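# Move the blue foam block into the tote by the door

## Task

Locate the blue foam block lying on the room's floor and set it inside the tote next to the door so that no part of it sticks out over the tote's rim. It only counts if the block stays there on its own after the robot lets go, and the robot must not tip over or finish leaning.

## Robot and tools

ROBOT. A simulated Hello Robot Stretch 3 with a single arm. It has a two-wheel differential base (0.33 m long, 0.34 m wide) that cannot slide sideways, a vertical mast carrying a lift, and a telescoping arm that sticks out to the robot's RIGHT. To bring the gripper forward or back you drive the base. Turning in place pivots about the point between the drive wheels, 0.05 m behind the front edge. With the arm in and the wrist folded, a spin sweeps a 0.28 m radius; an unfolded, level wrist reaches past that. Cameras: head_camera and nav_camera (fisheye) ride on the head and aim with head_pan_rad and head_tilt_rad; wrist_camera is on the gripper.

FRAMES. Base frame: origin on the floor midway between the drive wheels, x forward, y left, z up. Odometry frame is the base frame as it was at the start. hand_pose is reported in the base frame, at the point where closed fingertips meet. Heading is positive to the left, -3.142 to 3.142.

execute_actions. Argument actions: a list run in order (empty list just returns the current state and images). Each action may hold robot, steps (integer 1 to 450, at 30 steps per second; default 1) and until (only alongside steps). An action with only steps just waits. robot is one of: a single command; a list of up to 8 commands executed one after another (a queue), where an item may also be {"pause_s": s} with s at most 15; or {"stop": true}, which brakes everything and clears the queue. A command can contain:
- base: exactly one key. translate_m is a relative drive distance in metres from where the base is when this command begins, positive forward, magnitude at most 1. rotate_rad is a relative in-place turn in radians, positive counter-clockwise (left), magnitude at most 3.2.
- joints: a single object mapping joint names to absolute target values (not offsets); unnamed joints keep their old targets. Names and ranges: lift_m 0 to 1.1 (arm height, m); arm_m 0 to 0.52 (extension, m); wrist_yaw_rad -1.345 to 4.42 (0 along the arm, positive swings toward the front, 3.0 folds over the base); wrist_pitch_rad -1.57 to 0.451 (0 level, negative tips fingers down); wrist_roll_rad -2.911 to 2.911 (0 fingers side by side); gripper_m -0.089 to 0.179 (larger is wider; real fingertip gap is about 0.007 smaller when nearly shut, 0.025 smaller when wide, zero below 0.007); head_pan_rad -3.953 to 1.73 (0 forward, positive left, -1.57 faces along the arm); head_tilt_rad -1.53 to 0.419 (negative down).
- contact_limits: {"arm_m": effort percent 1 to 100}, the motor effort at which the arm halts; lower is softer. Lasts until arm_m's next command.
Base and joint motions in one command start together and keep running across later actions. A new command takes over immediately and discards any leftover queue. Any invalid or out-of-range value rejects the whole call.

until: a robot object of conditions, all must hold. A status field takes a word or ["!=", "moving"]; numeric fields take [op, value] with =, !=, <, <=, >, >=, compared at printed precision. {"robot": {"status": "ended"}} fires once nothing reports moving and no queue runs; typical use is steps 450 with that condition. {"any": {"status": "ended"}} fires when any single motion or the queue finishes.

zoom_image: camera (head_camera, nav_camera or wrist_camera) and region [x0, y0, x1, y1] in pixels of that camera's latest image, top-left origin, at most 504 by 504. Image sizes: head 896x504, nav 672x504, wrist 644x364.

finished_scene: scene number; call it only after all motion has stopped and the block rests in the tote unaided.

RESULT LINES. base_status shows progress as (translate_m done of goal). joint_goals, joint_status per joint: moving, done (within tolerance), off_target, contact_stop (arm or lift pressed something and went slack), time_out, stopped, not_commanded, torque_fault. queue: idle, running, done, dropped, stopped; queue_left counts unstarted commands. refused:, dropped:, replaced: lines explain problems, counting from 0. on_its_own appears when the robot changed a goal itself, a joint is slack or its servo is off, or base_tilt has drifted 3 degrees or more from its start. lidar_m: 12 distances in 30 degree sectors starting straight ahead and going counter-clockwise (4th left, 7th behind, 10th right), in a plane 0.17 m up, so low objects are invisible. wrist_depth_mm and head_depth_mm: 7x7 median depth grids. motor_effort in percent with peak in brackets; readings are biased and noisy. Gripper reading or done never proves a grasp; check the cameras.

HANDLING. Fast base speed (0.30 m/s, 1.9 rad/s) only with lift_m under 0.30, arm_m under 0.03 and wrist_yaw_rad above 2.54; otherwise 0.10 m/s and 0.63 rad/s. Fold or unfold the wrist only with lift_m between 0.32 and 0.95, wrist_pitch_rad -0.4, roll near 0; after folding, the lift may go down to 0.25. If yaw is below -0.4, keep pitch at -0.5 or lower. To grasp, command gripper_m smaller than the block's width; to let go, open at least 0.02 beyond where the fingers touched; a different value re-squeezes after the stall guard eases off.

AVOID. Pushing with the arm against something rigid while the gripper is higher than about 0.45 m, pushing again after a contact_stop, raising the contact limit, driving while the gripper is caught on or pressing a fixed object, and snagging furniture (worst when reversing) can all tip the robot. If it leans, reverse the last move in small steps, free the gripper, and lower lift_m to about 0.2. Long hard pushes on the wrist cut its servo for 10 s. Dropping, slamming or shoving objects is penalized. Let everything finish before ending, since leftover motion is braked and may fall short.

Each tool is called after "Request:" as name(argument=value, ...) on one line, values as JSON.

## Session

Request:
execute_actions(actions=[])

Scene clock: 0.00 s.
robot.base_odometry: x=+0.000 y=+0.000 heading=+0.000 (m, m, rad; robot's odometry frame)
robot.turned_by_wheels: +0.000 (rad since the last result)
robot.turned_by_imu: +0.000 (rad since the last result)
robot.base_tilt: forward=+1.5 right=+0.5 (deg)
robot.lidar_m: 1.26 1.61 1.62 0.80 0.73 0.74 0.92 1.84 1.69 1.10 1.01 1.01
robot.head_depth_mm: 1100 1100 1086 1094 1098 1092 1102 / 1214 1212 1206 1210 1202 1212 1209 / 1357 1357 1344 1345 1345 1358 1356 / 1543 1539 1554 1528 1535 1524 1529 / 1765 1784 1772 1785 1770 1778 1772 / 1721 1715 1715 1713 1713 1728 1711 / 1598 1565 1558 1558 1558 1572 1583
robot.base_status: not_commanded
robot.joint_positions: lift_m=+0.566 arm_m=+0.003 wrist_yaw_rad=+3.061 wrist_pitch_rad=-0.479 wrist_roll_rad=+0.004 gripper_m=+0.037 head_pan_rad=-0.016 head_tilt_rad=-0.002
robot.joint_goals: lift_m=+0.566 arm_m=+0.003 wrist_yaw_rad=+3.061 wrist_pitch_rad=-0.479 wrist_roll_rad=+0.004 gripper_m=+0.037 head_pan_rad=-0.016 head_tilt_rad=-0.002
robot.joint_status: lift_m=not_commanded arm_m=not_commanded wrist_yaw_rad=not_commanded wrist_pitch_rad=not_commanded wrist_roll_rad=not_commanded gripper_m=not_commanded head_pan_rad=not_commanded head_tilt_rad=not_commanded
robot.measured_speeds: translate_m=+0.000 rotate_rad=+0.000 lift_m=+0.000 arm_m=+0.000 wrist_yaw_rad=+0.000 wrist_pitch_rad=+0.000 wrist_roll_rad=+0.000 head_pan_rad=+0.000 head_tilt_rad=+0.000
robot: refusals=0 queue=idle queue_left=0
robot.motor_effort: left_wheel=-1 right_wheel=+0 lift_m=+32 arm_m=-1 wrist_yaw_rad=+0 wrist_pitch_rad=+6 wrist_roll_rad=+0 gripper_m=+0 head_pan_rad=+0 head_tilt_rad=+2 (%)
robot.hand_pose: x=-0.0039 y=+0.0680 z=+0.5647 quat_wxyz=(+0.196, +0.694, +0.140, +0.679) (m; robot's base frame)
robot.wrist_depth_mm: 557 605 800 901 - - - / 584 656 846 - - - - / 626 707 945 - - - - / 659 770 - - - - - / 699 824 - 912 937 895 894 / 747 778 - 764 - 782 765 / 691 679 676 681 678 680 677
pictures: head_camera (sideways: a quarter turn clockwise sets it upright), nav_camera (sideways: a quarter turn counterclockwise sets it upright), wrist_camera
Images, in order (width x height): head_camera 896x504, nav_camera 672x504, wrist_camera 644x364.

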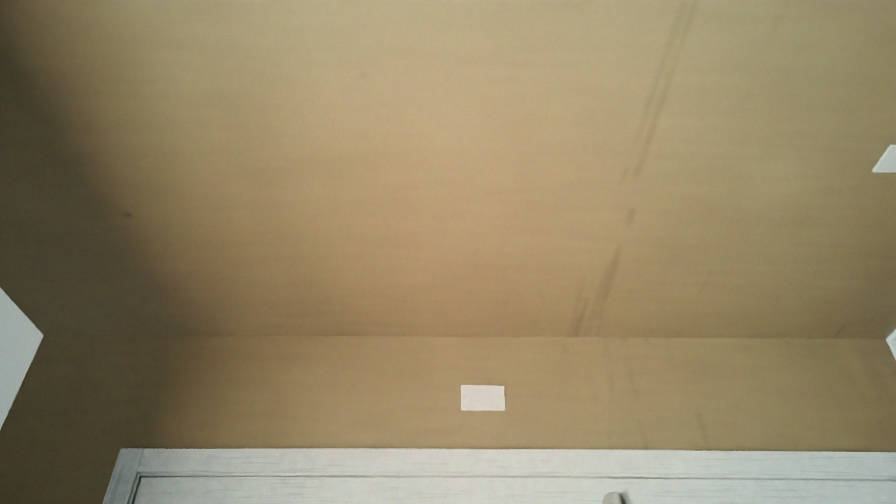

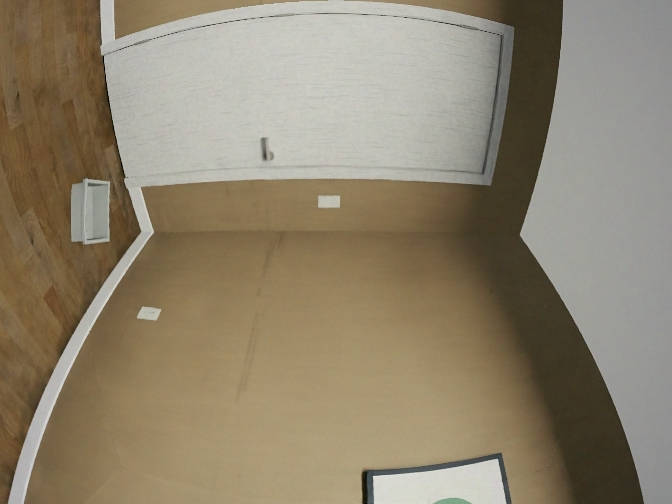

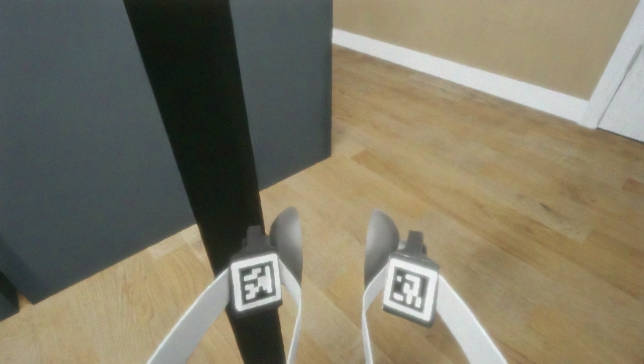

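Tote is about (1.3, 0.2).

Request:
execute_actions(actions=[{"robot":{"joints":{"head_pan_rad":-2.4,"head_tilt_rad":-0.7,"lift_m":0.27}},"steps":450,"until":{"robot":{"status":"ended"}}}])

Request:
execute_actions(actions=[{"robot":{"joints":{"head_pan_rad":-3.8}},"steps":450,"until":{"robot":{"status":"ended"}}}])

Scene clock: 3.53 s.
robot.base_odometry: x=+0.000 y=+0.000 heading=+0.000 (m, m, rad; robot's odometry frame)
robot.turned_by_wheels: +0.000 (rad since the last result)
robot.turned_by_imu: +0.000 (rad since the last result)
robot.base_tilt: forward=+1.5 right=+0.7 (deg)
robot.lidar_m: 1.26 1.61 1.61 0.80 0.73 0.74 0.92 1.84 1.69 1.10 1.01 1.01
robot.head_depth_mm: 1796 1997 2272 2018 1627 1374 1190 / 1775 2030 2278 2010 1631 1361 1180 / 1756 1960 2191 1995 1618 1361 1178 / 1790 1987 2228 1988 1618 1357 1184 / 1805 1987 2198 1987 1611 1362 1185 / 1796 1947 2201 1972 1601 1366 1179 / 1842 2107 2265 1986 1603 1366 1183
robot.base_status: not_commanded
robot.joint_positions: lift_m=+0.271 arm_m=+0.003 wrist_yaw_rad=+3.061 wrist_pitch_rad=-0.479 wrist_roll_rad=+0.004 gripper_m=+0.037 head_pan_rad=-2.393 head_tilt_rad=-0.691
robot.joint_goals: lift_m=+0.270 arm_m=+0.003 wrist_yaw_rad=+3.061 wrist_pitch_rad=-0.479 wrist_roll_rad=+0.004 gripper_m=+0.037 head_pan_rad=-2.400 head_tilt_rad=-0.700
robot.joint_status: lift_m=done arm_m=not_commanded wrist_yaw_rad=not_commanded wrist_pitch_rad=not_commanded wrist_roll_rad=not_commanded gripper_m=not_commanded head_pan_rad=done head_tilt_rad=done
robot.measured_speeds: translate_m=+0.000 rotate_rad=+0.000 lift_m=+0.000 arm_m=+0.000 wrist_yaw_rad=+0.000 wrist_pitch_rad=+0.000 wrist_roll_rad=+0.000 head_pan_rad=+0.000 head_tilt_rad=+0.000
robot: refusals=0 queue=done queue_left=0
robot.motor_effort: left_wheel=-1(1) right_wheel=+0(1) lift_m=+18(33) arm_m=+0(1) wrist_yaw_rad=+0(0) wrist_pitch_rad=+6(6) wrist_roll_rad=+0(0) gripper_m=+0(0) head_pan_rad=-3(41) head_tilt_rad=-5(37) (%)
robot.hand_pose: x=-0.0039 y=+0.0680 z=+0.2698 quat_wxyz=(+0.196, +0.694, +0.140, +0.679) (m; robot's base frame)
robot.wrist_depth_mm: 559 610 790 901 - - - / 585 643 848 957 - - - / 625 712 785 765 771 756 768 / 625 617 - 615 618 620 614 / 527 519 - 530 539 529 517 / 467 - - - - 445 447 / - - - - 389 393 396
pictures: head_camera (sideways: a quarter turn clockwise sets it upright), nav_camera (sideways: a quarter turn counterclockwise sets it upright), wrist_camera
Images, in order (width x height): head_camera 896x504, nav_camera 672x504, wrist_camera 644x364.

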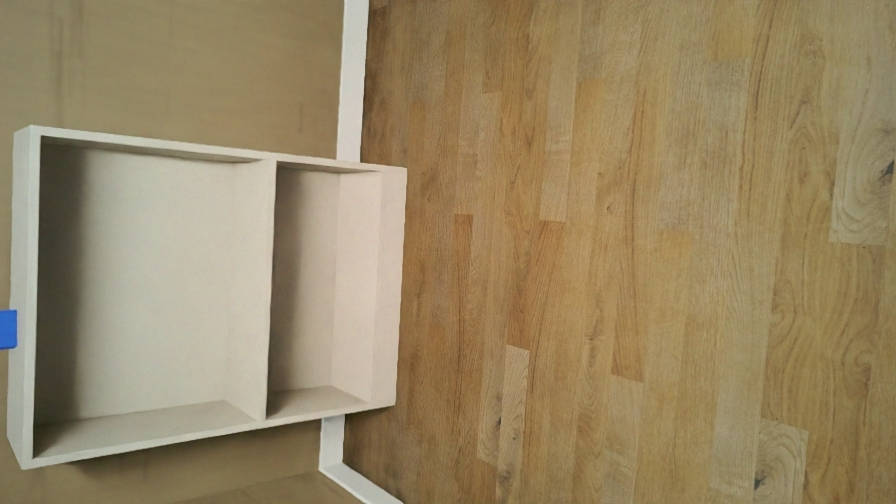

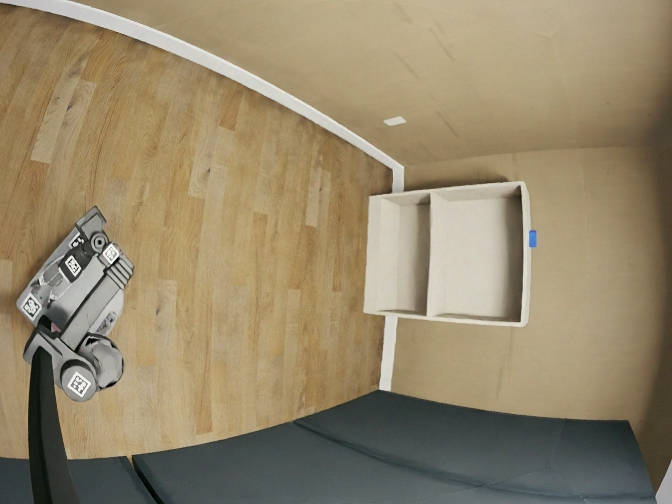

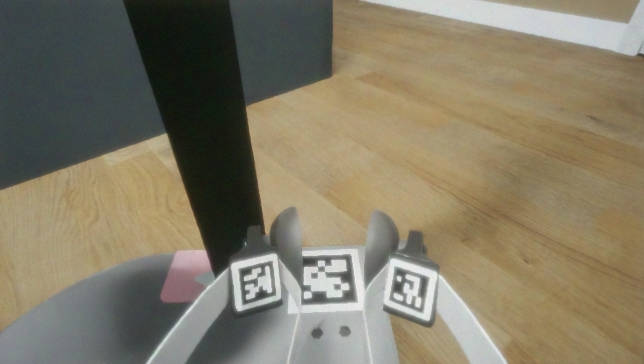

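Scene clock: 4.80 s.
robot.base_odometry: x=+0.000 y=+0.000 heading=+0.000 (m, m, rad; robot's odometry frame)
robot.turned_by_wheels: +0.000 (rad since the last result)
robot.turned_by_imu: +0.000 (rad since the last result)
robot.base_tilt: forward=+1.6 right=+0.6 (deg)
robot.lidar_m: 1.26 1.61 1.61 0.80 0.73 0.74 0.92 1.84 1.69 1.10 1.01 1.01
robot.head_depth_mm: 581 642 722 - - - - / 596 661 746 857 1003 - - / 608 683 770 890 1052 1283 1189 / 625 699 797 924 1100 1307 1176 / 650 729 832 969 1176 1329 1171 / 657 745 854 1001 1215 1363 1179 / 680 764 886 1040 1272 1359 1177
robot.base_status: not_commanded
robot.joint_positions: lift_m=+0.271 arm_m=+0.003 wrist_yaw_rad=+3.061 wrist_pitch_rad=-0.479 wrist_roll_rad=+0.004 gripper_m=+0.037 head_pan_rad=-3.793 head_tilt_rad=-0.691
robot.joint_goals: lift_m=+0.270 arm_m=+0.003 wrist_yaw_rad=+3.061 wrist_pitch_rad=-0.479 wrist_roll_rad=+0.004 gripper_m=+0.037 head_pan_rad=-3.800 head_tilt_rad=-0.700
robot.joint_status: lift_m=done arm_m=not_commanded wrist_yaw_rad=not_commanded wrist_pitch_rad=not_commanded wrist_roll_rad=not_commanded gripper_m=not_commanded head_pan_rad=done head_tilt_rad=done
robot.measured_speeds: translate_m=+0.000 rotate_rad=+0.000 lift_m=+0.000 arm_m=+0.000 wrist_yaw_rad=+0.000 wrist_pitch_rad=+0.000 wrist_roll_rad=+0.000 head_pan_rad=+0.000 head_tilt_rad=+0.000
robot: refusals=0 queue=done queue_left=0
robot.motor_effort: left_wheel=-1(1) right_wheel=+0(0) lift_m=+18(18) arm_m=+1(0) wrist_yaw_rad=+0(1) wrist_pitch_rad=+6(6) wrist_roll_rad=+0(0) gripper_m=+0(0) head_pan_rad=-3(40) head_tilt_rad=-4(4) (%)
robot.hand_pose: x=-0.0039 y=+0.0680 z=+0.2698 quat_wxyz=(+0.196, +0.694, +0.140, +0.679) (m; robot's base frame)
robot.wrist_depth_mm: 557 611 772 892 - - - / 584 647 850 945 - - - / 628 701 770 796 759 765 768 / 621 626 - 621 624 622 619 / 531 529 - 532 541 516 516 / 471 - - - - 453 444 / - - - - 387 395 392
pictures: head_camera (sideways: a quarter turn clockwise sets it upright), nav_camera (sideways: a quarter turn counterclockwise sets it upright), wrist_camera
Images, in order (width x height): head_camera 896x504, nav_camera 672x504, wrist_camera 644x364.

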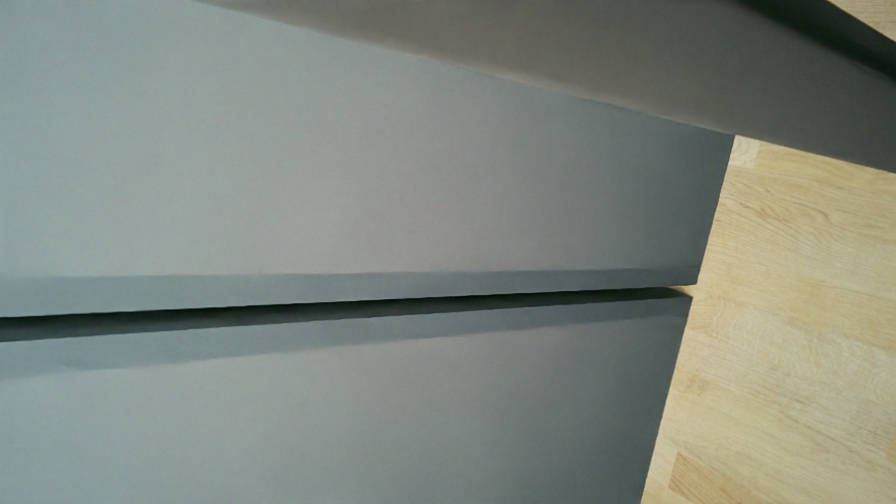

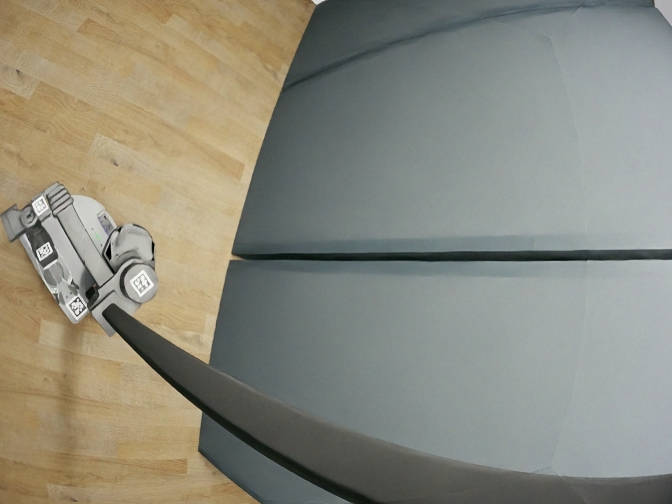

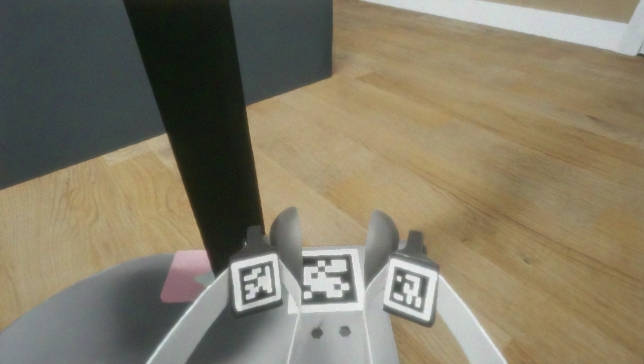

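Request:
execute_actions(actions=[{"robot":[{"base":{"rotate_rad":0.9},"joints":{"head_pan_rad":0.7}},{"base":{"translate_m":1}},{"base":{"rotate_rad":1.35}},{"base":{"translate_m":0.8}}],"steps":450,"until":{"robot":{"status":"ended"}}}])

Scene clock: 20.13 s.
robot.base_odometry: x=+0.119 y=+1.406 heading=+2.250 (m, m, rad; robot's odometry frame)
robot.turned_by_wheels: +2.250 (rad since the last result)
robot.turned_by_imu: +2.228 (rad since the last result)
robot.base_tilt: forward=+1.7 right=+0.6 (deg)
robot.lidar_m: 2.34 2.86 0.32 0.31 0.32 2.10 2.04 0.93 0.68 0.66 0.68 0.93
robot.head_depth_mm: 2359 2682 2612 2003 1622 1379 1185 / 2588 2874 2594 1988 1634 1355 1178 / 2701 3013 2581 1979 1632 1357 1184 / 2965 3265 2580 2001 1613 1369 1177 / 3366 3473 2559 1990 1608 1368 1174 / 3308 3458 2603 1976 1614 1365 719 / 2956 3273 2593 1965 463 490 568
robot.base_status: done (translate_m +0.8000 of +0.8000)
robot.joint_positions: lift_m=+0.271 arm_m=+0.003 wrist_yaw_rad=+3.061 wrist_pitch_rad=-0.479 wrist_roll_rad=+0.004 gripper_m=+0.037 head_pan_rad=+0.693 head_tilt_rad=-0.692
robot.joint_goals: lift_m=+0.270 arm_m=+0.003 wrist_yaw_rad=+3.061 wrist_pitch_rad=-0.479 wrist_roll_rad=+0.004 gripper_m=+0.037 head_pan_rad=+0.700 head_tilt_rad=-0.700
robot.joint_status: lift_m=done arm_m=not_commanded wrist_yaw_rad=not_commanded wrist_pitch_rad=not_commanded wrist_roll_rad=not_commanded gripper_m=not_commanded head_pan_rad=done head_tilt_rad=done
robot.measured_speeds: translate_m=+0.000 rotate_rad=+0.000 lift_m=+0.000 arm_m=+0.000 wrist_yaw_rad=+0.000 wrist_pitch_rad=+0.000 wrist_roll_rad=+0.000 head_pan_rad=+0.000 head_tilt_rad=+0.000
robot: refusals=0 queue=done queue_left=0
robot.motor_effort: left_wheel=-4(9) right_wheel=+5(14) lift_m=+18(18) arm_m=+1(0) wrist_yaw_rad=+0(0) wrist_pitch_rad=+6(6) wrist_roll_rad=+0(0) gripper_m=+0(0) head_pan_rad=+4(40) head_tilt_rad=-4(4) (%)
robot.hand_pose: x=-0.0039 y=+0.0679 z=+0.2697 quat_wxyz=(+0.196, +0.694, +0.140, +0.678) (m; robot's base frame)
robot.wrist_depth_mm: 312 314 319 322 328 - - / 348 347 354 356 362 - - / 707 381 389 390 395 759 758 / 626 427 - 437 449 623 620 / 528 490 - 497 507 515 528 / 467 - - - - 446 449 / - - - - 382 393 392
pictures: head_camera (sideways: a quarter turn clockwise sets it upright), nav_camera (sideways: a quarter turn counterclockwise sets it upright), wrist_camera
Images, in order (width x height): head_camera 896x504, nav_camera 672x504, wrist_camera 644x364.

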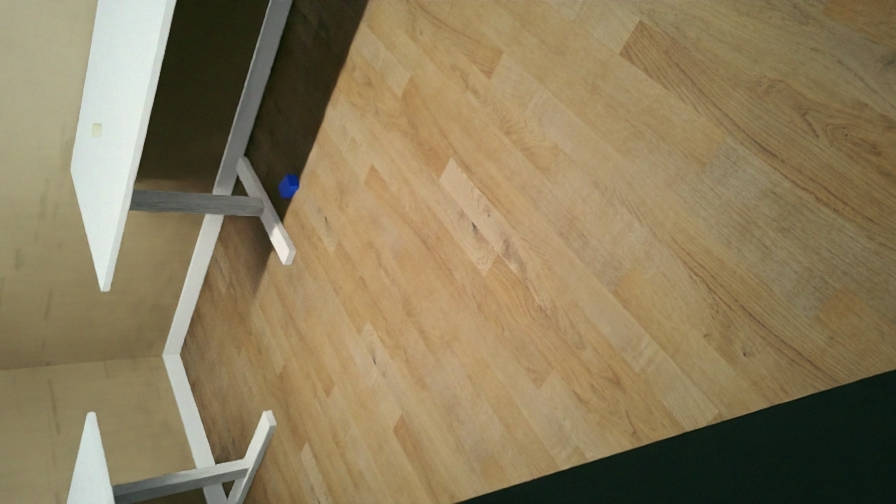

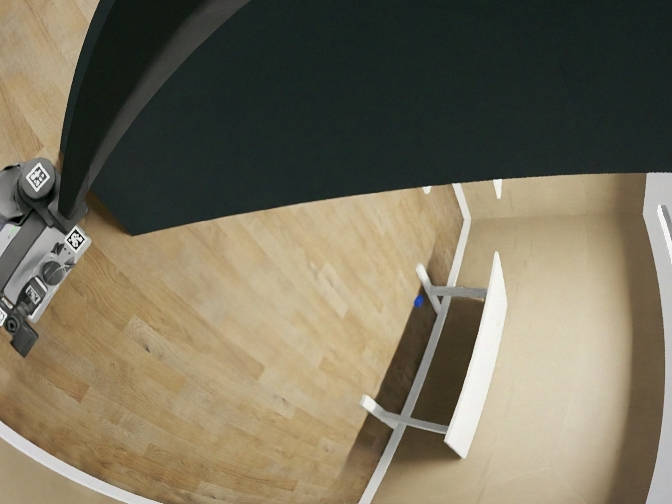

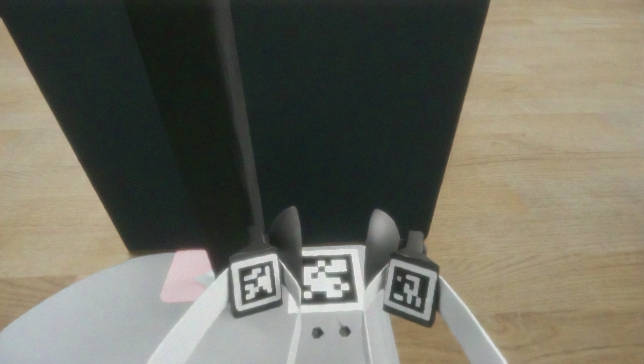

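Request:
execute_actions(actions=[{"robot":[{"base":{"translate_m":0.5},"joints":{"head_pan_rad":-1.57,"head_tilt_rad":-1.0}},{"base":{"rotate_rad":0.98}},{"base":{"translate_m":1}},{"base":{"translate_m":0.8}},{"base":{"rotate_rad":0.64}},{"joints":{"lift_m":0.34,"wrist_pitch_rad":-0.4}},{"joints":{"wrist_yaw_rad":0,"gripper_m":0.17}},{"joints":{"wrist_pitch_rad":-0.8,"lift_m":0.2}}],"steps":450},{"steps":450,"until":{"robot":{"status":"ended"}}}])

Scene clock: 42.47 s.
robot.base_odometry: x=-1.988 y=+1.637 heading=-2.414 (m, m, rad; robot's odometry frame)
robot.turned_by_wheels: +1.620 (rad since the last result)
robot.turned_by_imu: +1.605 (rad since the last result)
robot.base_tilt: forward=+1.7 right=+0.7 (deg)
robot.lidar_m: 1.20 1.58 1.49 1.36 1.77 2.20 2.15 1.28 1.27 1.24 1.31 1.68
robot.head_depth_mm: 1061 891 761 1438 1340 1211 1103 / 1072 890 758 1461 1343 1214 1126 / 1071 887 760 1453 1336 1226 - / 1067 889 758 1458 1338 1229 - / 1067 884 757 1413 1326 1204 1092 / 1063 882 758 1490 1341 1201 1099 / 1174 901 756 1490 1340 1204 1095
robot.base_status: done (rotate_rad +0.6398 of +0.6400)
robot.joint_positions: lift_m=+0.201 arm_m=+0.003 wrist_yaw_rad=+0.003 wrist_pitch_rad=-0.808 wrist_roll_rad=+0.004 gripper_m=+0.170 head_pan_rad=-1.564 head_tilt_rad=-0.988
robot.joint_goals: lift_m=+0.200 arm_m=+0.003 wrist_yaw_rad=+0.000 wrist_pitch_rad=-0.800 wrist_roll_rad=+0.004 gripper_m=+0.170 head_pan_rad=-1.570 head_tilt_rad=-1.000
robot.joint_status: lift_m=done arm_m=not_commanded wrist_yaw_rad=done wrist_pitch_rad=done wrist_roll_rad=not_commanded gripper_m=done head_pan_rad=done head_tilt_rad=done
robot.measured_speeds: translate_m=+0.000 rotate_rad=+0.000 lift_m=+0.000 arm_m=+0.000 wrist_yaw_rad=+0.000 wrist_pitch_rad=+0.000 wrist_roll_rad=+0.000 head_pan_rad=+0.000 head_tilt_rad=+0.000
robot: refusals=0 queue=done queue_left=0
robot.motor_effort: left_wheel=-4(8) right_wheel=+5(11) lift_m=+18(45) arm_m=+1(1) wrist_yaw_rad=-2(3) wrist_pitch_rad=+3(9) wrist_roll_rad=+0(0) gripper_m=+0(100) head_pan_rad=-3(41) head_tilt_rad=-6(28) (%)
robot.hand_pose: x=-0.0212 y=-0.3073 z=+0.1374 quat_wxyz=(+0.650, +0.278, -0.651, -0.278) (m; robot's base frame)
robot.wrist_depth_mm: 504 484 476 455 485 484 474 / 441 389 428 429 424 419 416 / 388 375 385 380 378 374 369 / 349 347 347 345 337 339 336 / 317 322 314 311 311 310 307 / 297 288 286 286 287 283 287 / 265 266 268 265 264 261 253
pictures: head_camera (sideways: a quarter turn clockwise sets it upright), nav_camera (sideways: a quarter turn counterclockwise sets it upright), wrist_camera
Images, in order (width x height): head_camera 896x504, nav_camera 672x504, wrist_camera 644x364.

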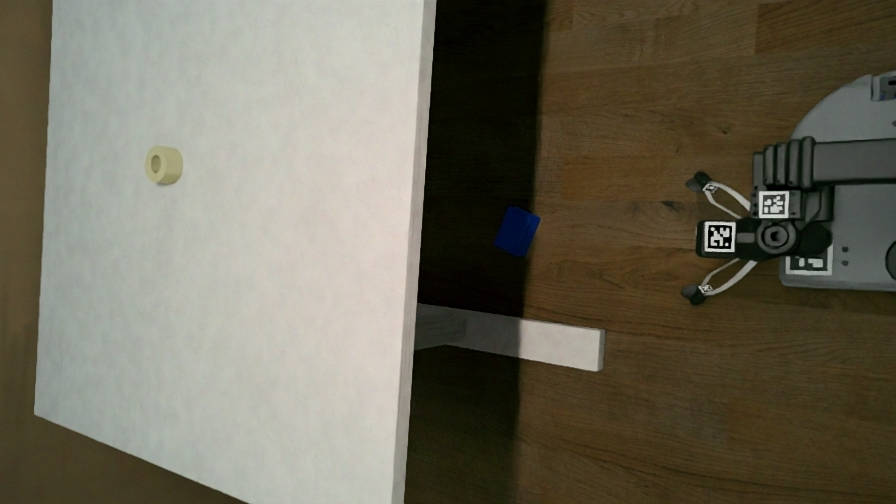

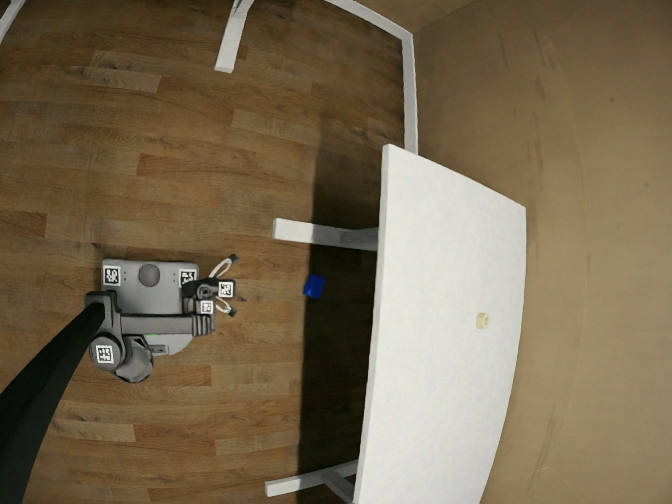

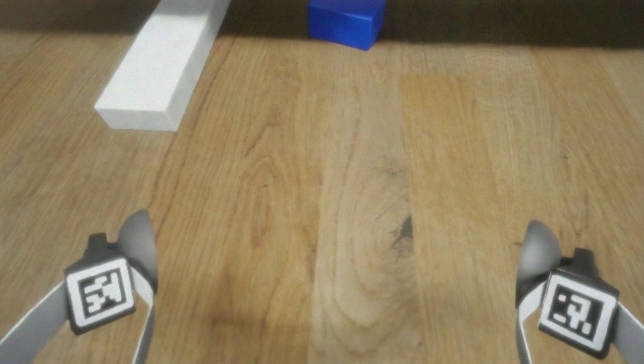

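Request:
execute_actions(actions=[{"robot":{"base":{"translate_m":-0.015},"joints":{"arm_m":0.33,"lift_m":0.095}},"steps":450,"until":{"robot":{"status":"ended"}}}])

Scene clock: 46.77 s.
robot.base_odometry: x=-1.976 y=+1.647 heading=-2.414 (m, m, rad; robot's odometry frame)
robot.turned_by_wheels: +0.000 (rad since the last result)
robot.turned_by_imu: +0.000 (rad since the last result)
robot.base_tilt: forward=+1.6 right=+0.6 (deg)
robot.lidar_m: 1.21 1.59 1.50 1.36 1.76 2.19 2.13 1.27 1.27 0.83 0.84 1.69
robot.head_depth_mm: 1061 892 758 1424 1342 1219 1102 / 1068 887 759 1431 1340 1206 1135 / 1062 888 759 1461 1346 1205 - / 1062 884 758 1462 1318 1205 - / 1065 885 759 1423 1319 1206 1100 / 1062 883 758 1480 1339 1200 1100 / 1152 881 756 1479 1347 1198 1092
robot.base_status: done (translate_m -0.0150 of -0.0150)
robot.joint_positions: lift_m=+0.096 arm_m=+0.330 wrist_yaw_rad=+0.001 wrist_pitch_rad=-0.808 wrist_roll_rad=+0.004 gripper_m=+0.170 head_pan_rad=-1.564 head_tilt_rad=-0.988
robot.joint_goals: lift_m=+0.095 arm_m=+0.330 wrist_yaw_rad=+0.000 wrist_pitch_rad=-0.800 wrist_roll_rad=+0.004 gripper_m=+0.170 head_pan_rad=-1.570 head_tilt_rad=-1.000
robot.joint_status: lift_m=done arm_m=done wrist_yaw_rad=done wrist_pitch_rad=done wrist_roll_rad=not_commanded gripper_m=done head_pan_rad=done head_tilt_rad=done
robot.measured_speeds: translate_m=+0.000 rotate_rad=+0.000 lift_m=+0.000 arm_m=+0.000 wrist_yaw_rad=+0.000 wrist_pitch_rad=+0.000 wrist_roll_rad=+0.000 head_pan_rad=+0.000 head_tilt_rad=+0.000
robot: refusals=0 queue=done queue_left=0
robot.motor_effort: left_wheel=-4(8) right_wheel=+5(7) lift_m=+17(18) arm_m=+4(4) wrist_yaw_rad=-1(2) wrist_pitch_rad=+4(4) wrist_roll_rad=+0(0) gripper_m=+0(0) head_pan_rad=-3(3) head_tilt_rad=-6(6) (%)
robot.hand_pose: x=-0.0214 y=-0.6342 z=+0.0324 quat_wxyz=(+0.649, +0.278, -0.651, -0.278) (m; robot's base frame)
robot.wrist_depth_mm: 253 299 312 309 310 307 301 / 232 272 274 273 271 267 268 / 225 246 241 184 191 240 239 / 218 222 216 172 209 216 215 / 203 206 201 195 194 197 195 / - 183 184 184 182 181 184 / 169 170 170 169 167 167 161
pictures: head_camera (sideways: a quarter turn clockwise sets it upright), nav_camera (sideways: a quarter turn counterclockwise sets it upright), wrist_camera
Images, in order (width x height): head_camera 896x504, nav_camera 672x504, wrist_camera 644x364.

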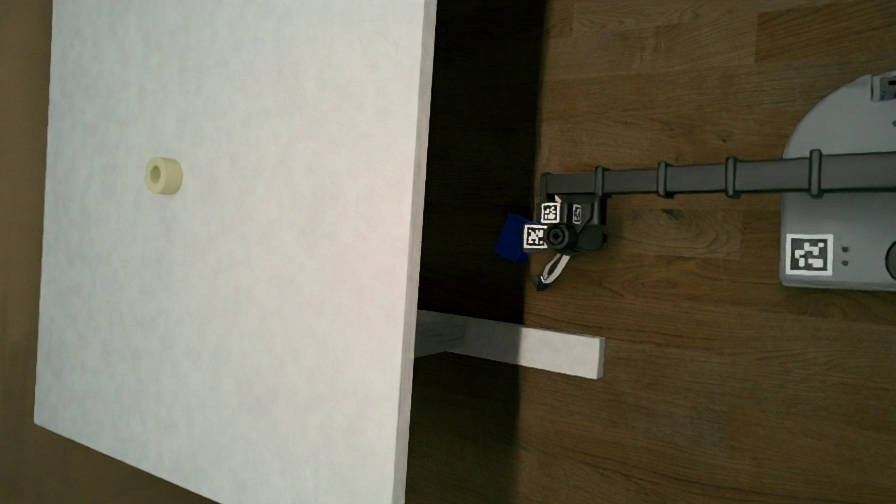

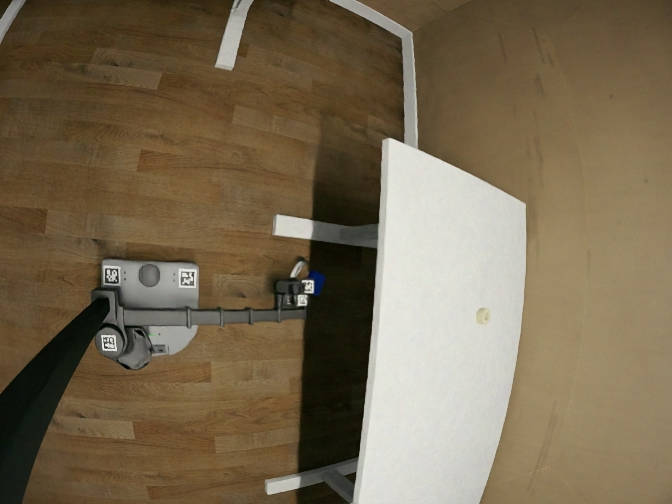

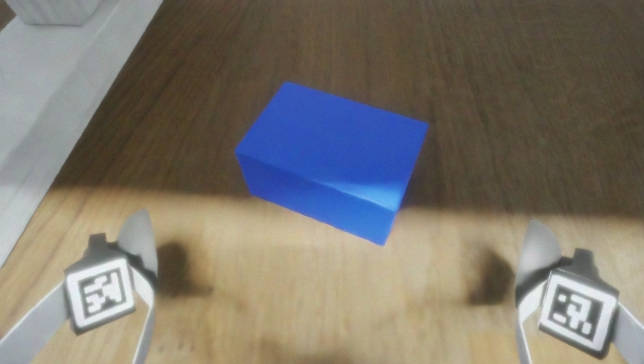

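Request:
execute_actions(actions=[{"robot":[{"joints":{"arm_m":0.385,"lift_m":0.088}},{"joints":{"gripper_m":0.03}},{"joints":{"lift_m":0.34,"arm_m":0,"wrist_pitch_rad":-0.4}},{"joints":{"wrist_yaw_rad":2.6}},{"joints":{"lift_m":0.29}}],"steps":450,"until":{"robot":{"status":"ended"}}}])

Scene clock: 57.47 s.
robot.base_odometry: x=-1.976 y=+1.647 heading=-2.414 (m, m, rad; robot's odometry frame)
robot.turned_by_wheels: +0.000 (rad since the last result)
robot.turned_by_imu: -0.001 (rad since the last result)
robot.base_tilt: forward=+1.6 right=+0.7 (deg)
robot.lidar_m: 1.21 1.58 1.49 1.36 1.76 2.18 2.13 1.27 1.28 0.83 0.84 1.69
robot.head_depth_mm: 1058 891 761 1440 1349 1213 1107 / 1070 893 762 1434 1342 1210 1133 / 1071 887 759 1459 1346 1222 - / 1065 887 758 1460 1344 1233 - / 1063 886 758 1427 1336 1211 1103 / 1055 885 755 1485 1343 1205 1094 / 1158 883 752 1485 1338 1204 1089
robot.base_status: done (translate_m -0.0150 of -0.0150)
robot.joint_positions: lift_m=+0.291 arm_m=+0.003 wrist_yaw_rad=+2.597 wrist_pitch_rad=-0.424 wrist_roll_rad=+0.004 gripper_m=+0.045 head_pan_rad=-1.564 head_tilt_rad=-0.988
robot.joint_goals: lift_m=+0.290 arm_m=+0.000 wrist_yaw_rad=+2.600 wrist_pitch_rad=-0.400 wrist_roll_rad=+0.004 gripper_m=+0.044 head_pan_rad=-1.570 head_tilt_rad=-1.000
robot.joint_status: lift_m=done arm_m=done wrist_yaw_rad=done wrist_pitch_rad=done wrist_roll_rad=not_commanded gripper_m=done head_pan_rad=done head_tilt_rad=done
robot.measured_speeds: translate_m=+0.000 rotate_rad=+0.000 lift_m=+0.000 arm_m=+0.000 wrist_yaw_rad=+0.000 wrist_pitch_rad=+0.000 wrist_roll_rad=+0.000 head_pan_rad=+0.000 head_tilt_rad=+0.000
robot: refusals=0 queue=done queue_left=0
robot.on_its_own: gripper_m is held at +0.044, not at your +0.030, by its stall guard, which is not easing now
robot.motor_effort: left_wheel=-4(4) right_wheel=+5(5) lift_m=+18(50) arm_m=-2(3) wrist_yaw_rad=+2(4) wrist_pitch_rad=+11(11) wrist_roll_rad=+0(0) gripper_m=-23(100) head_pan_rad=-2(2) head_tilt_rad=-6(6) (%)
robot.hand_pose: x=+0.0945 y=+0.0434 z=+0.3019 quat_wxyz=(+0.329, +0.707, -0.043, +0.625) (m; robot's base frame)
robot.wrist_depth_mm: - - - - - - - / - - - - - - - / 914 884 891 904 923 904 899 / 720 710 725 157 720 704 696 / 584 590 145 141 140 589 600 / 507 511 474 133 128 515 498 / - - 433 418 411 422 430
pictures: head_camera (sideways: a quarter turn clockwise sets it upright), nav_camera (sideways: a quarter turn counterclockwise sets it upright), wrist_camera
Images, in order (width x height): head_camera 896x504, nav_camera 672x504, wrist_camera 644x364.

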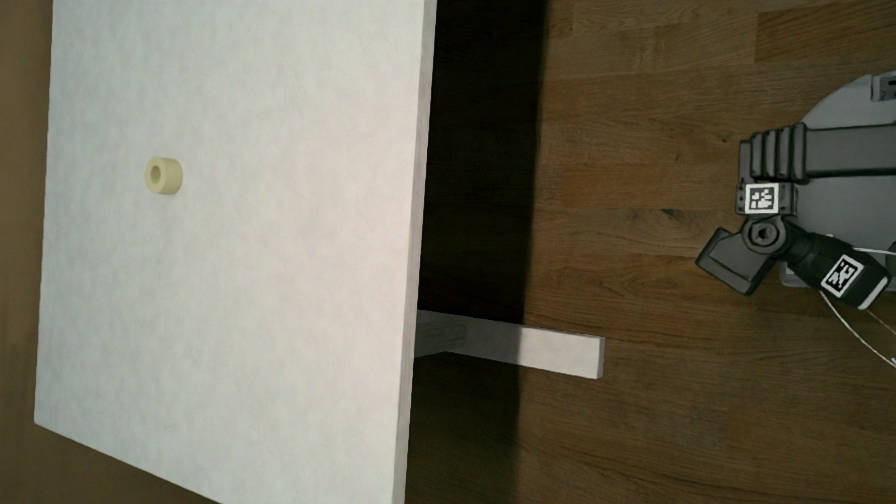

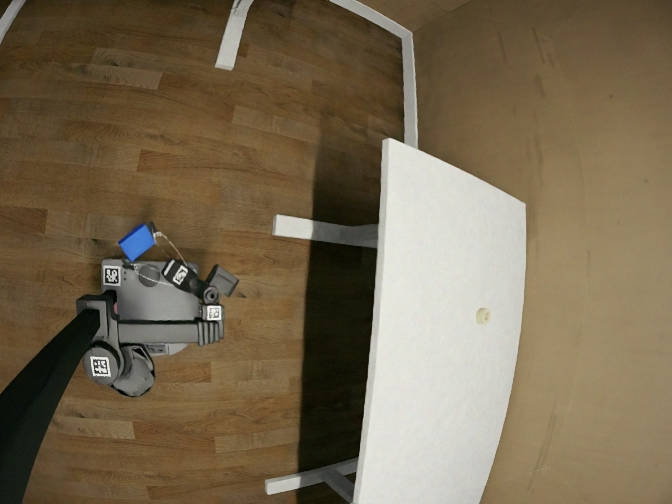

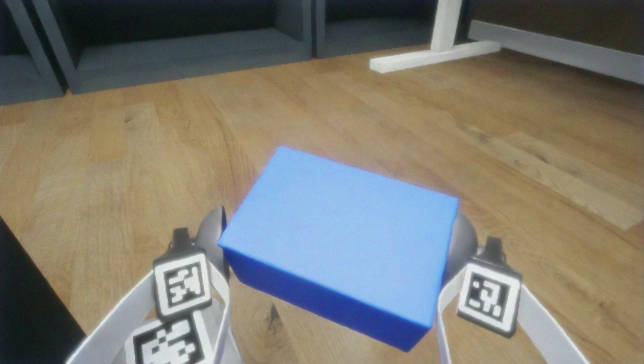

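Request:
execute_actions(actions=[{"robot":[{"base":{"rotate_rad":-0.64}},{"base":{"translate_m":-1}},{"base":{"translate_m":-0.95}},{"base":{"rotate_rad":-0.98}},{"base":{"translate_m":-1}},{"base":{"translate_m":-0.45}},{"base":{"rotate_rad":-1.5}},{"joints":{"lift_m":0.4,"wrist_yaw_rad":0}}],"steps":450},{"steps":450,"until":{"robot":{"status":"ended"}}}])

Scene clock: 83.47 s.
robot.base_odometry: x=+0.877 y=+0.690 heading=+0.750 (m, m, rad; robot's odometry frame)
robot.turned_by_wheels: -3.119 (rad since the last result)
robot.turned_by_imu: -3.094 (rad since the last result)
robot.base_tilt: forward=+1.5 right=+0.7 (deg)
robot.lidar_m: 0.50 0.52 0.80 2.90 0.99 1.15 2.95 1.32 1.01 1.00 0.66 0.51
robot.head_depth_mm: 898 1051 1276 1499 1334 1213 1102 / 908 1070 1300 1491 1346 1227 - / 913 1082 1320 1493 1326 1243 - / 922 1090 1337 1511 1342 1204 - / 930 1109 1365 1512 1299 1206 1091 / 946 1121 1381 1503 1344 1198 1096 / 957 1134 1285 1328 1294 1202 1091
robot.base_status: done (rotate_rad -1.4998 of -1.5000)
robot.joint_positions: lift_m=+0.399 arm_m=+0.003 wrist_yaw_rad=+0.003 wrist_pitch_rad=-0.423 wrist_roll_rad=+0.004 gripper_m=+0.045 head_pan_rad=-1.564 head_tilt_rad=-0.988
robot.joint_goals: lift_m=+0.400 arm_m=+0.000 wrist_yaw_rad=+0.000 wrist_pitch_rad=-0.400 wrist_roll_rad=+0.004 gripper_m=+0.044 head_pan_rad=-1.570 head_tilt_rad=-1.000
robot.joint_status: lift_m=done arm_m=done wrist_yaw_rad=done wrist_pitch_rad=done wrist_roll_rad=not_commanded gripper_m=done head_pan_rad=done head_tilt_rad=done
robot.measured_speeds: translate_m=+0.000 rotate_rad=+0.000 lift_m=+0.000 arm_m=+0.000 wrist_yaw_rad=+0.000 wrist_pitch_rad=+0.000 wrist_roll_rad=+0.000 head_pan_rad=+0.000 head_tilt_rad=+0.000
robot: refusals=0 queue=done queue_left=0
robot.on_its_own: gripper_m is held at +0.044, not at your +0.030, by its stall guard, which is not easing now
robot.motor_effort: left_wheel=+2(9) right_wheel=-4(12) lift_m=+46(47) arm_m=-3(3) wrist_yaw_rad=-2(4) wrist_pitch_rad=+11(11) wrist_roll_rad=+0(0) gripper_m=-24(24) head_pan_rad=-3(3) head_tilt_rad=-6(6) (%)
robot.hand_pose: x=-0.0209 y=-0.3716 z=+0.4109 quat_wxyz=(+0.690, +0.149, -0.692, -0.148) (m; robot's base frame)
robot.wrist_depth_mm: 559 689 704 679 637 645 617 / 552 734 750 726 705 690 656 / 562 787 827 797 778 750 723 / 555 764 871 158 803 807 769 / 548 712 144 141 141 757 733 / 562 648 486 133 128 656 626 / 537 533 517 528 516 524 537
pictures: head_camera (sideways: a quarter turn clockwise sets it upright), nav_camera (sideways: a quarter turn counterclockwise sets it upright), wrist_camera
Images, in order (width x height): head_camera 896x504, nav_camera 672x504, wrist_camera 644x364.

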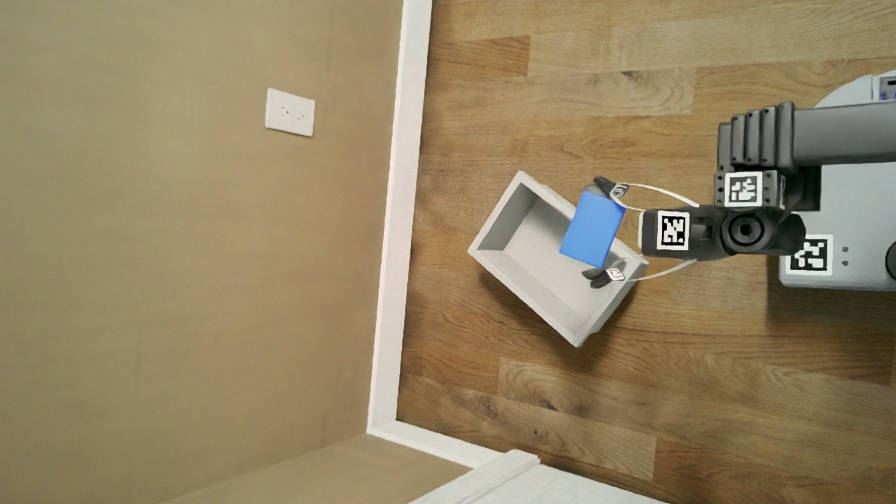

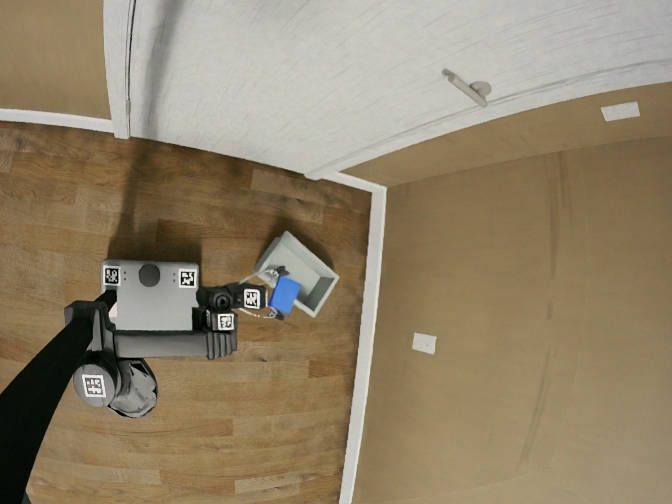

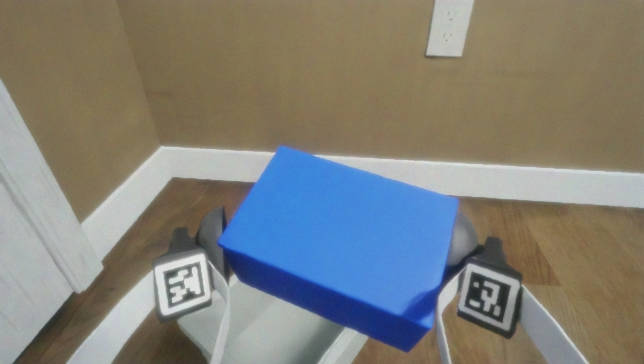

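Request:
execute_actions(actions=[{"robot":[{"base":{"translate_m":0.04},"joints":{"arm_m":0.33,"wrist_pitch_rad":-1.2,"lift_m":0.33}},{"joints":{"lift_m":0.27}}],"steps":450,"until":{"robot":{"status":"ended"}}}])

Scene clock: 88.30 s.
robot.base_odometry: x=+0.906 y=+0.717 heading=+0.750 (m, m, rad; robot's odometry frame)
robot.turned_by_wheels: +0.000 (rad since the last result)
robot.turned_by_imu: +0.000 (rad since the last result)
robot.base_tilt: forward=+1.5 right=+0.6 (deg)
robot.lidar_m: 0.46 0.48 0.74 2.67 0.99 1.14 2.99 1.33 1.02 0.50 0.61 0.47
robot.head_depth_mm: 898 1055 1289 1491 1342 1214 1100 / 908 1075 1300 1499 1346 1216 1135 / 915 1083 1322 1510 1301 1207 - / 929 1097 1339 1503 1288 1210 - / 936 1108 1361 1510 1326 1199 1099 / 949 1127 1382 1484 1340 1206 1096 / 962 1097 1191 1226 1258 1189 1091
robot.base_status: done (translate_m +0.0400 of +0.0400)
robot.joint_positions: lift_m=+0.271 arm_m=+0.330 wrist_yaw_rad=+0.001 wrist_pitch_rad=-1.202 wrist_roll_rad=+0.004 gripper_m=+0.045 head_pan_rad=-1.564 head_tilt_rad=-0.988
robot.joint_goals: lift_m=+0.270 arm_m=+0.330 wrist_yaw_rad=+0.000 wrist_pitch_rad=-1.200 wrist_roll_rad=+0.004 gripper_m=+0.044 head_pan_rad=-1.570 head_tilt_rad=-1.000
robot.joint_status: lift_m=done arm_m=done wrist_yaw_rad=done wrist_pitch_rad=done wrist_roll_rad=not_commanded gripper_m=done head_pan_rad=done head_tilt_rad=done
robot.measured_speeds: translate_m=+0.000 rotate_rad=+0.000 lift_m=+0.000 arm_m=+0.000 wrist_yaw_rad=+0.000 wrist_pitch_rad=+0.000 wrist_roll_rad=+0.000 head_pan_rad=+0.000 head_tilt_rad=+0.000
robot: refusals=0 queue=done queue_left=0
robot.on_its_own: gripper_m is held at +0.044, not at your +0.030, by its stall guard, which is not easing now
robot.motor_effort: left_wheel=+2(5) right_wheel=-4(6) lift_m=+18(46) arm_m=+4(3) wrist_yaw_rad=-1(2) wrist_pitch_rad=+0(10) wrist_roll_rad=+0(0) gripper_m=-24(24) head_pan_rad=-3(3) head_tilt_rad=-6(6) (%)
robot.hand_pose: x=-0.0215 y=-0.5446 z=+0.1616 quat_wxyz=(+0.582, +0.399, -0.584, -0.401) (m; robot's base frame)
robot.wrist_depth_mm: 369 369 366 263 246 347 346 / 362 354 352 312 301 232 338 / 349 345 238 334 331 270 327 / 339 333 243 156 321 235 320 / 329 218 144 142 140 285 308 / 319 206 310 133 127 307 303 / 315 198 263 301 190 297 297
pictures: head_camera (sideways: a quarter turn clockwise sets it upright), nav_camera (sideways: a quarter turn counterclockwise sets it upright), wrist_camera
Images, in order (width x height): head_camera 896x504, nav_camera 672x504, wrist_camera 644x364.

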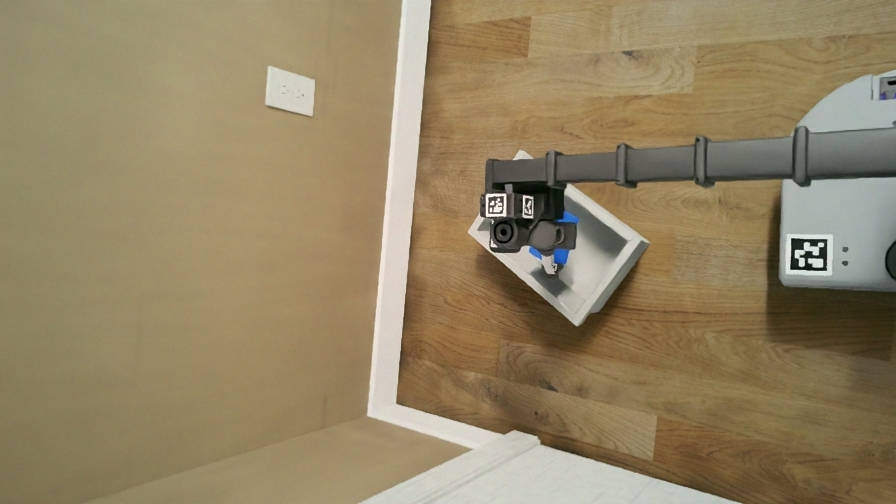

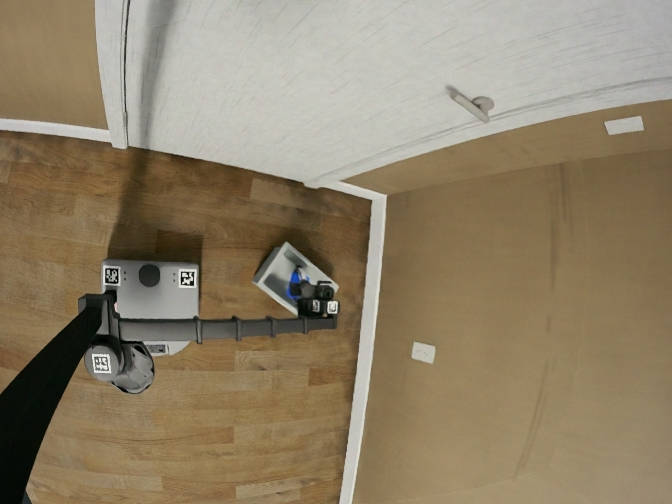

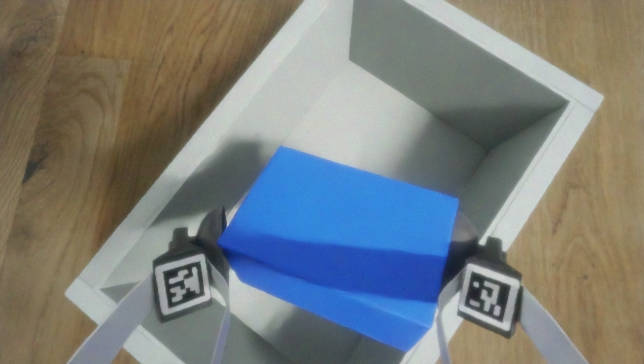

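Request:
execute_actions(actions=[{"robot":[{"joints":{"arm_m":0.36}},{"joints":{"lift_m":0.15}},{"joints":{"gripper_m":0.135}},{"joints":{"lift_m":0.3}}],"steps":450,"until":{"robot":{"status":"ended"}}}])

Scene clock: 94.90 s.
robot.base_odometry: x=+0.906 y=+0.717 heading=+0.750 (m, m, rad; robot's odometry frame)
robot.turned_by_wheels: +0.000 (rad since the last result)
robot.turned_by_imu: +0.000 (rad since the last result)
robot.base_tilt: forward=+1.5 right=+0.6 (deg)
robot.lidar_m: 0.46 0.48 0.74 2.66 0.98 1.14 2.99 1.32 1.02 1.00 0.61 0.47
robot.head_depth_mm: 899 1057 1289 1502 1344 1201 1103 / 912 1079 1306 1483 1344 1211 1136 / 918 1085 1328 1513 1298 1213 - / 927 1103 1348 1510 1314 1206 - / 936 1108 1370 1510 1323 1205 1087 / 950 1126 1397 1485 1339 1209 1092 / 958 1092 1188 1225 1261 1188 1092
robot.base_status: done (translate_m +0.0400 of +0.0400)
robot.joint_positions: lift_m=+0.299 arm_m=+0.360 wrist_yaw_rad=+0.001 wrist_pitch_rad=-1.207 wrist_roll_rad=+0.004 gripper_m=+0.135 head_pan_rad=-1.564 head_tilt_rad=-0.988
robot.joint_goals: lift_m=+0.300 arm_m=+0.360 wrist_yaw_rad=+0.000 wrist_pitch_rad=-1.200 wrist_roll_rad=+0.004 gripper_m=+0.135 head_pan_rad=-1.570 head_tilt_rad=-1.000
robot.joint_status: lift_m=done arm_m=done wrist_yaw_rad=done wrist_pitch_rad=done wrist_roll_rad=not_commanded gripper_m=done head_pan_rad=done head_tilt_rad=done
robot.measured_speeds: translate_m=+0.000 rotate_rad=+0.000 lift_m=+0.000 arm_m=+0.000 wrist_yaw_rad=+0.000 wrist_pitch_rad=+0.000 wrist_roll_rad=+0.000 head_pan_rad=+0.000 head_tilt_rad=+0.000
robot: refusals=0 queue=done queue_left=0
robot.motor_effort: left_wheel=+2(2) right_wheel=-4(5) lift_m=+45(47) arm_m=+4(3) wrist_yaw_rad=-1(1) wrist_pitch_rad=+3(3) wrist_roll_rad=+0(1) gripper_m=+0(99) head_pan_rad=-3(3) head_tilt_rad=-6(6) (%)
robot.hand_pose: x=-0.0215 y=-0.5733 z=+0.1900 quat_wxyz=(+0.581, +0.401, -0.583, -0.402) (m; robot's base frame)
robot.wrist_depth_mm: 401 398 395 390 384 379 372 / 388 385 380 289 269 371 366 / 381 373 370 357 337 252 358 / 368 362 282 351 352 274 343 / 357 357 328 304 341 270 342 / 349 - 338 332 294 - 332 / 341 232 317 327 243 321 321
pictures: head_camera (sideways: a quarter turn clockwise sets it upright), nav_camera (sideways: a quarter turn counterclockwise sets it upright), wrist_camera
Images, in order (width x height): head_camera 896x504, nav_camera 672x504, wrist_camera 644x364.

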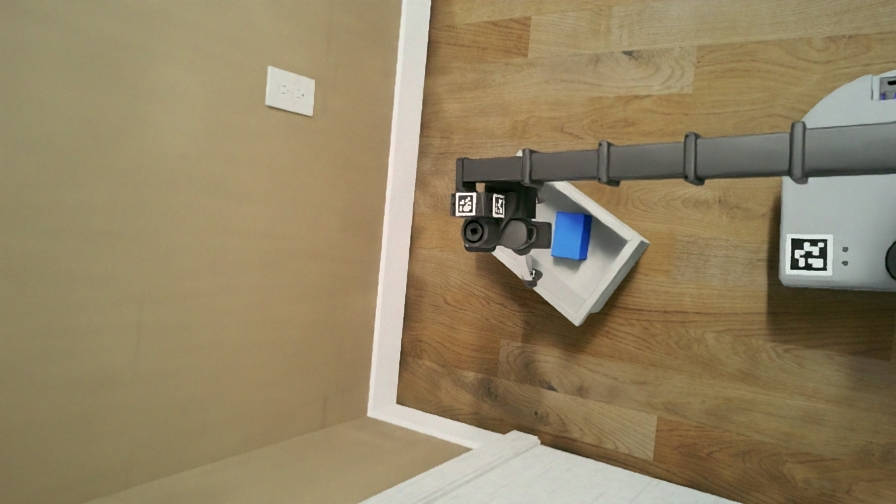

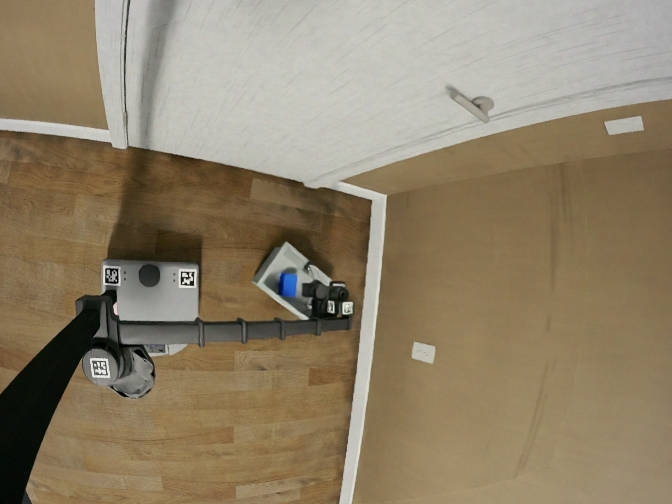

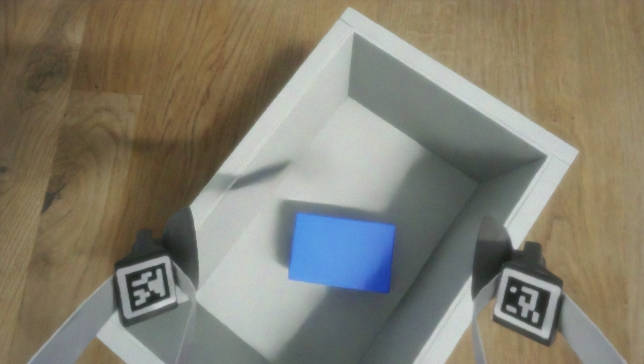

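Request:
finished_scene(scene=1)

The scene is finished: the task was done.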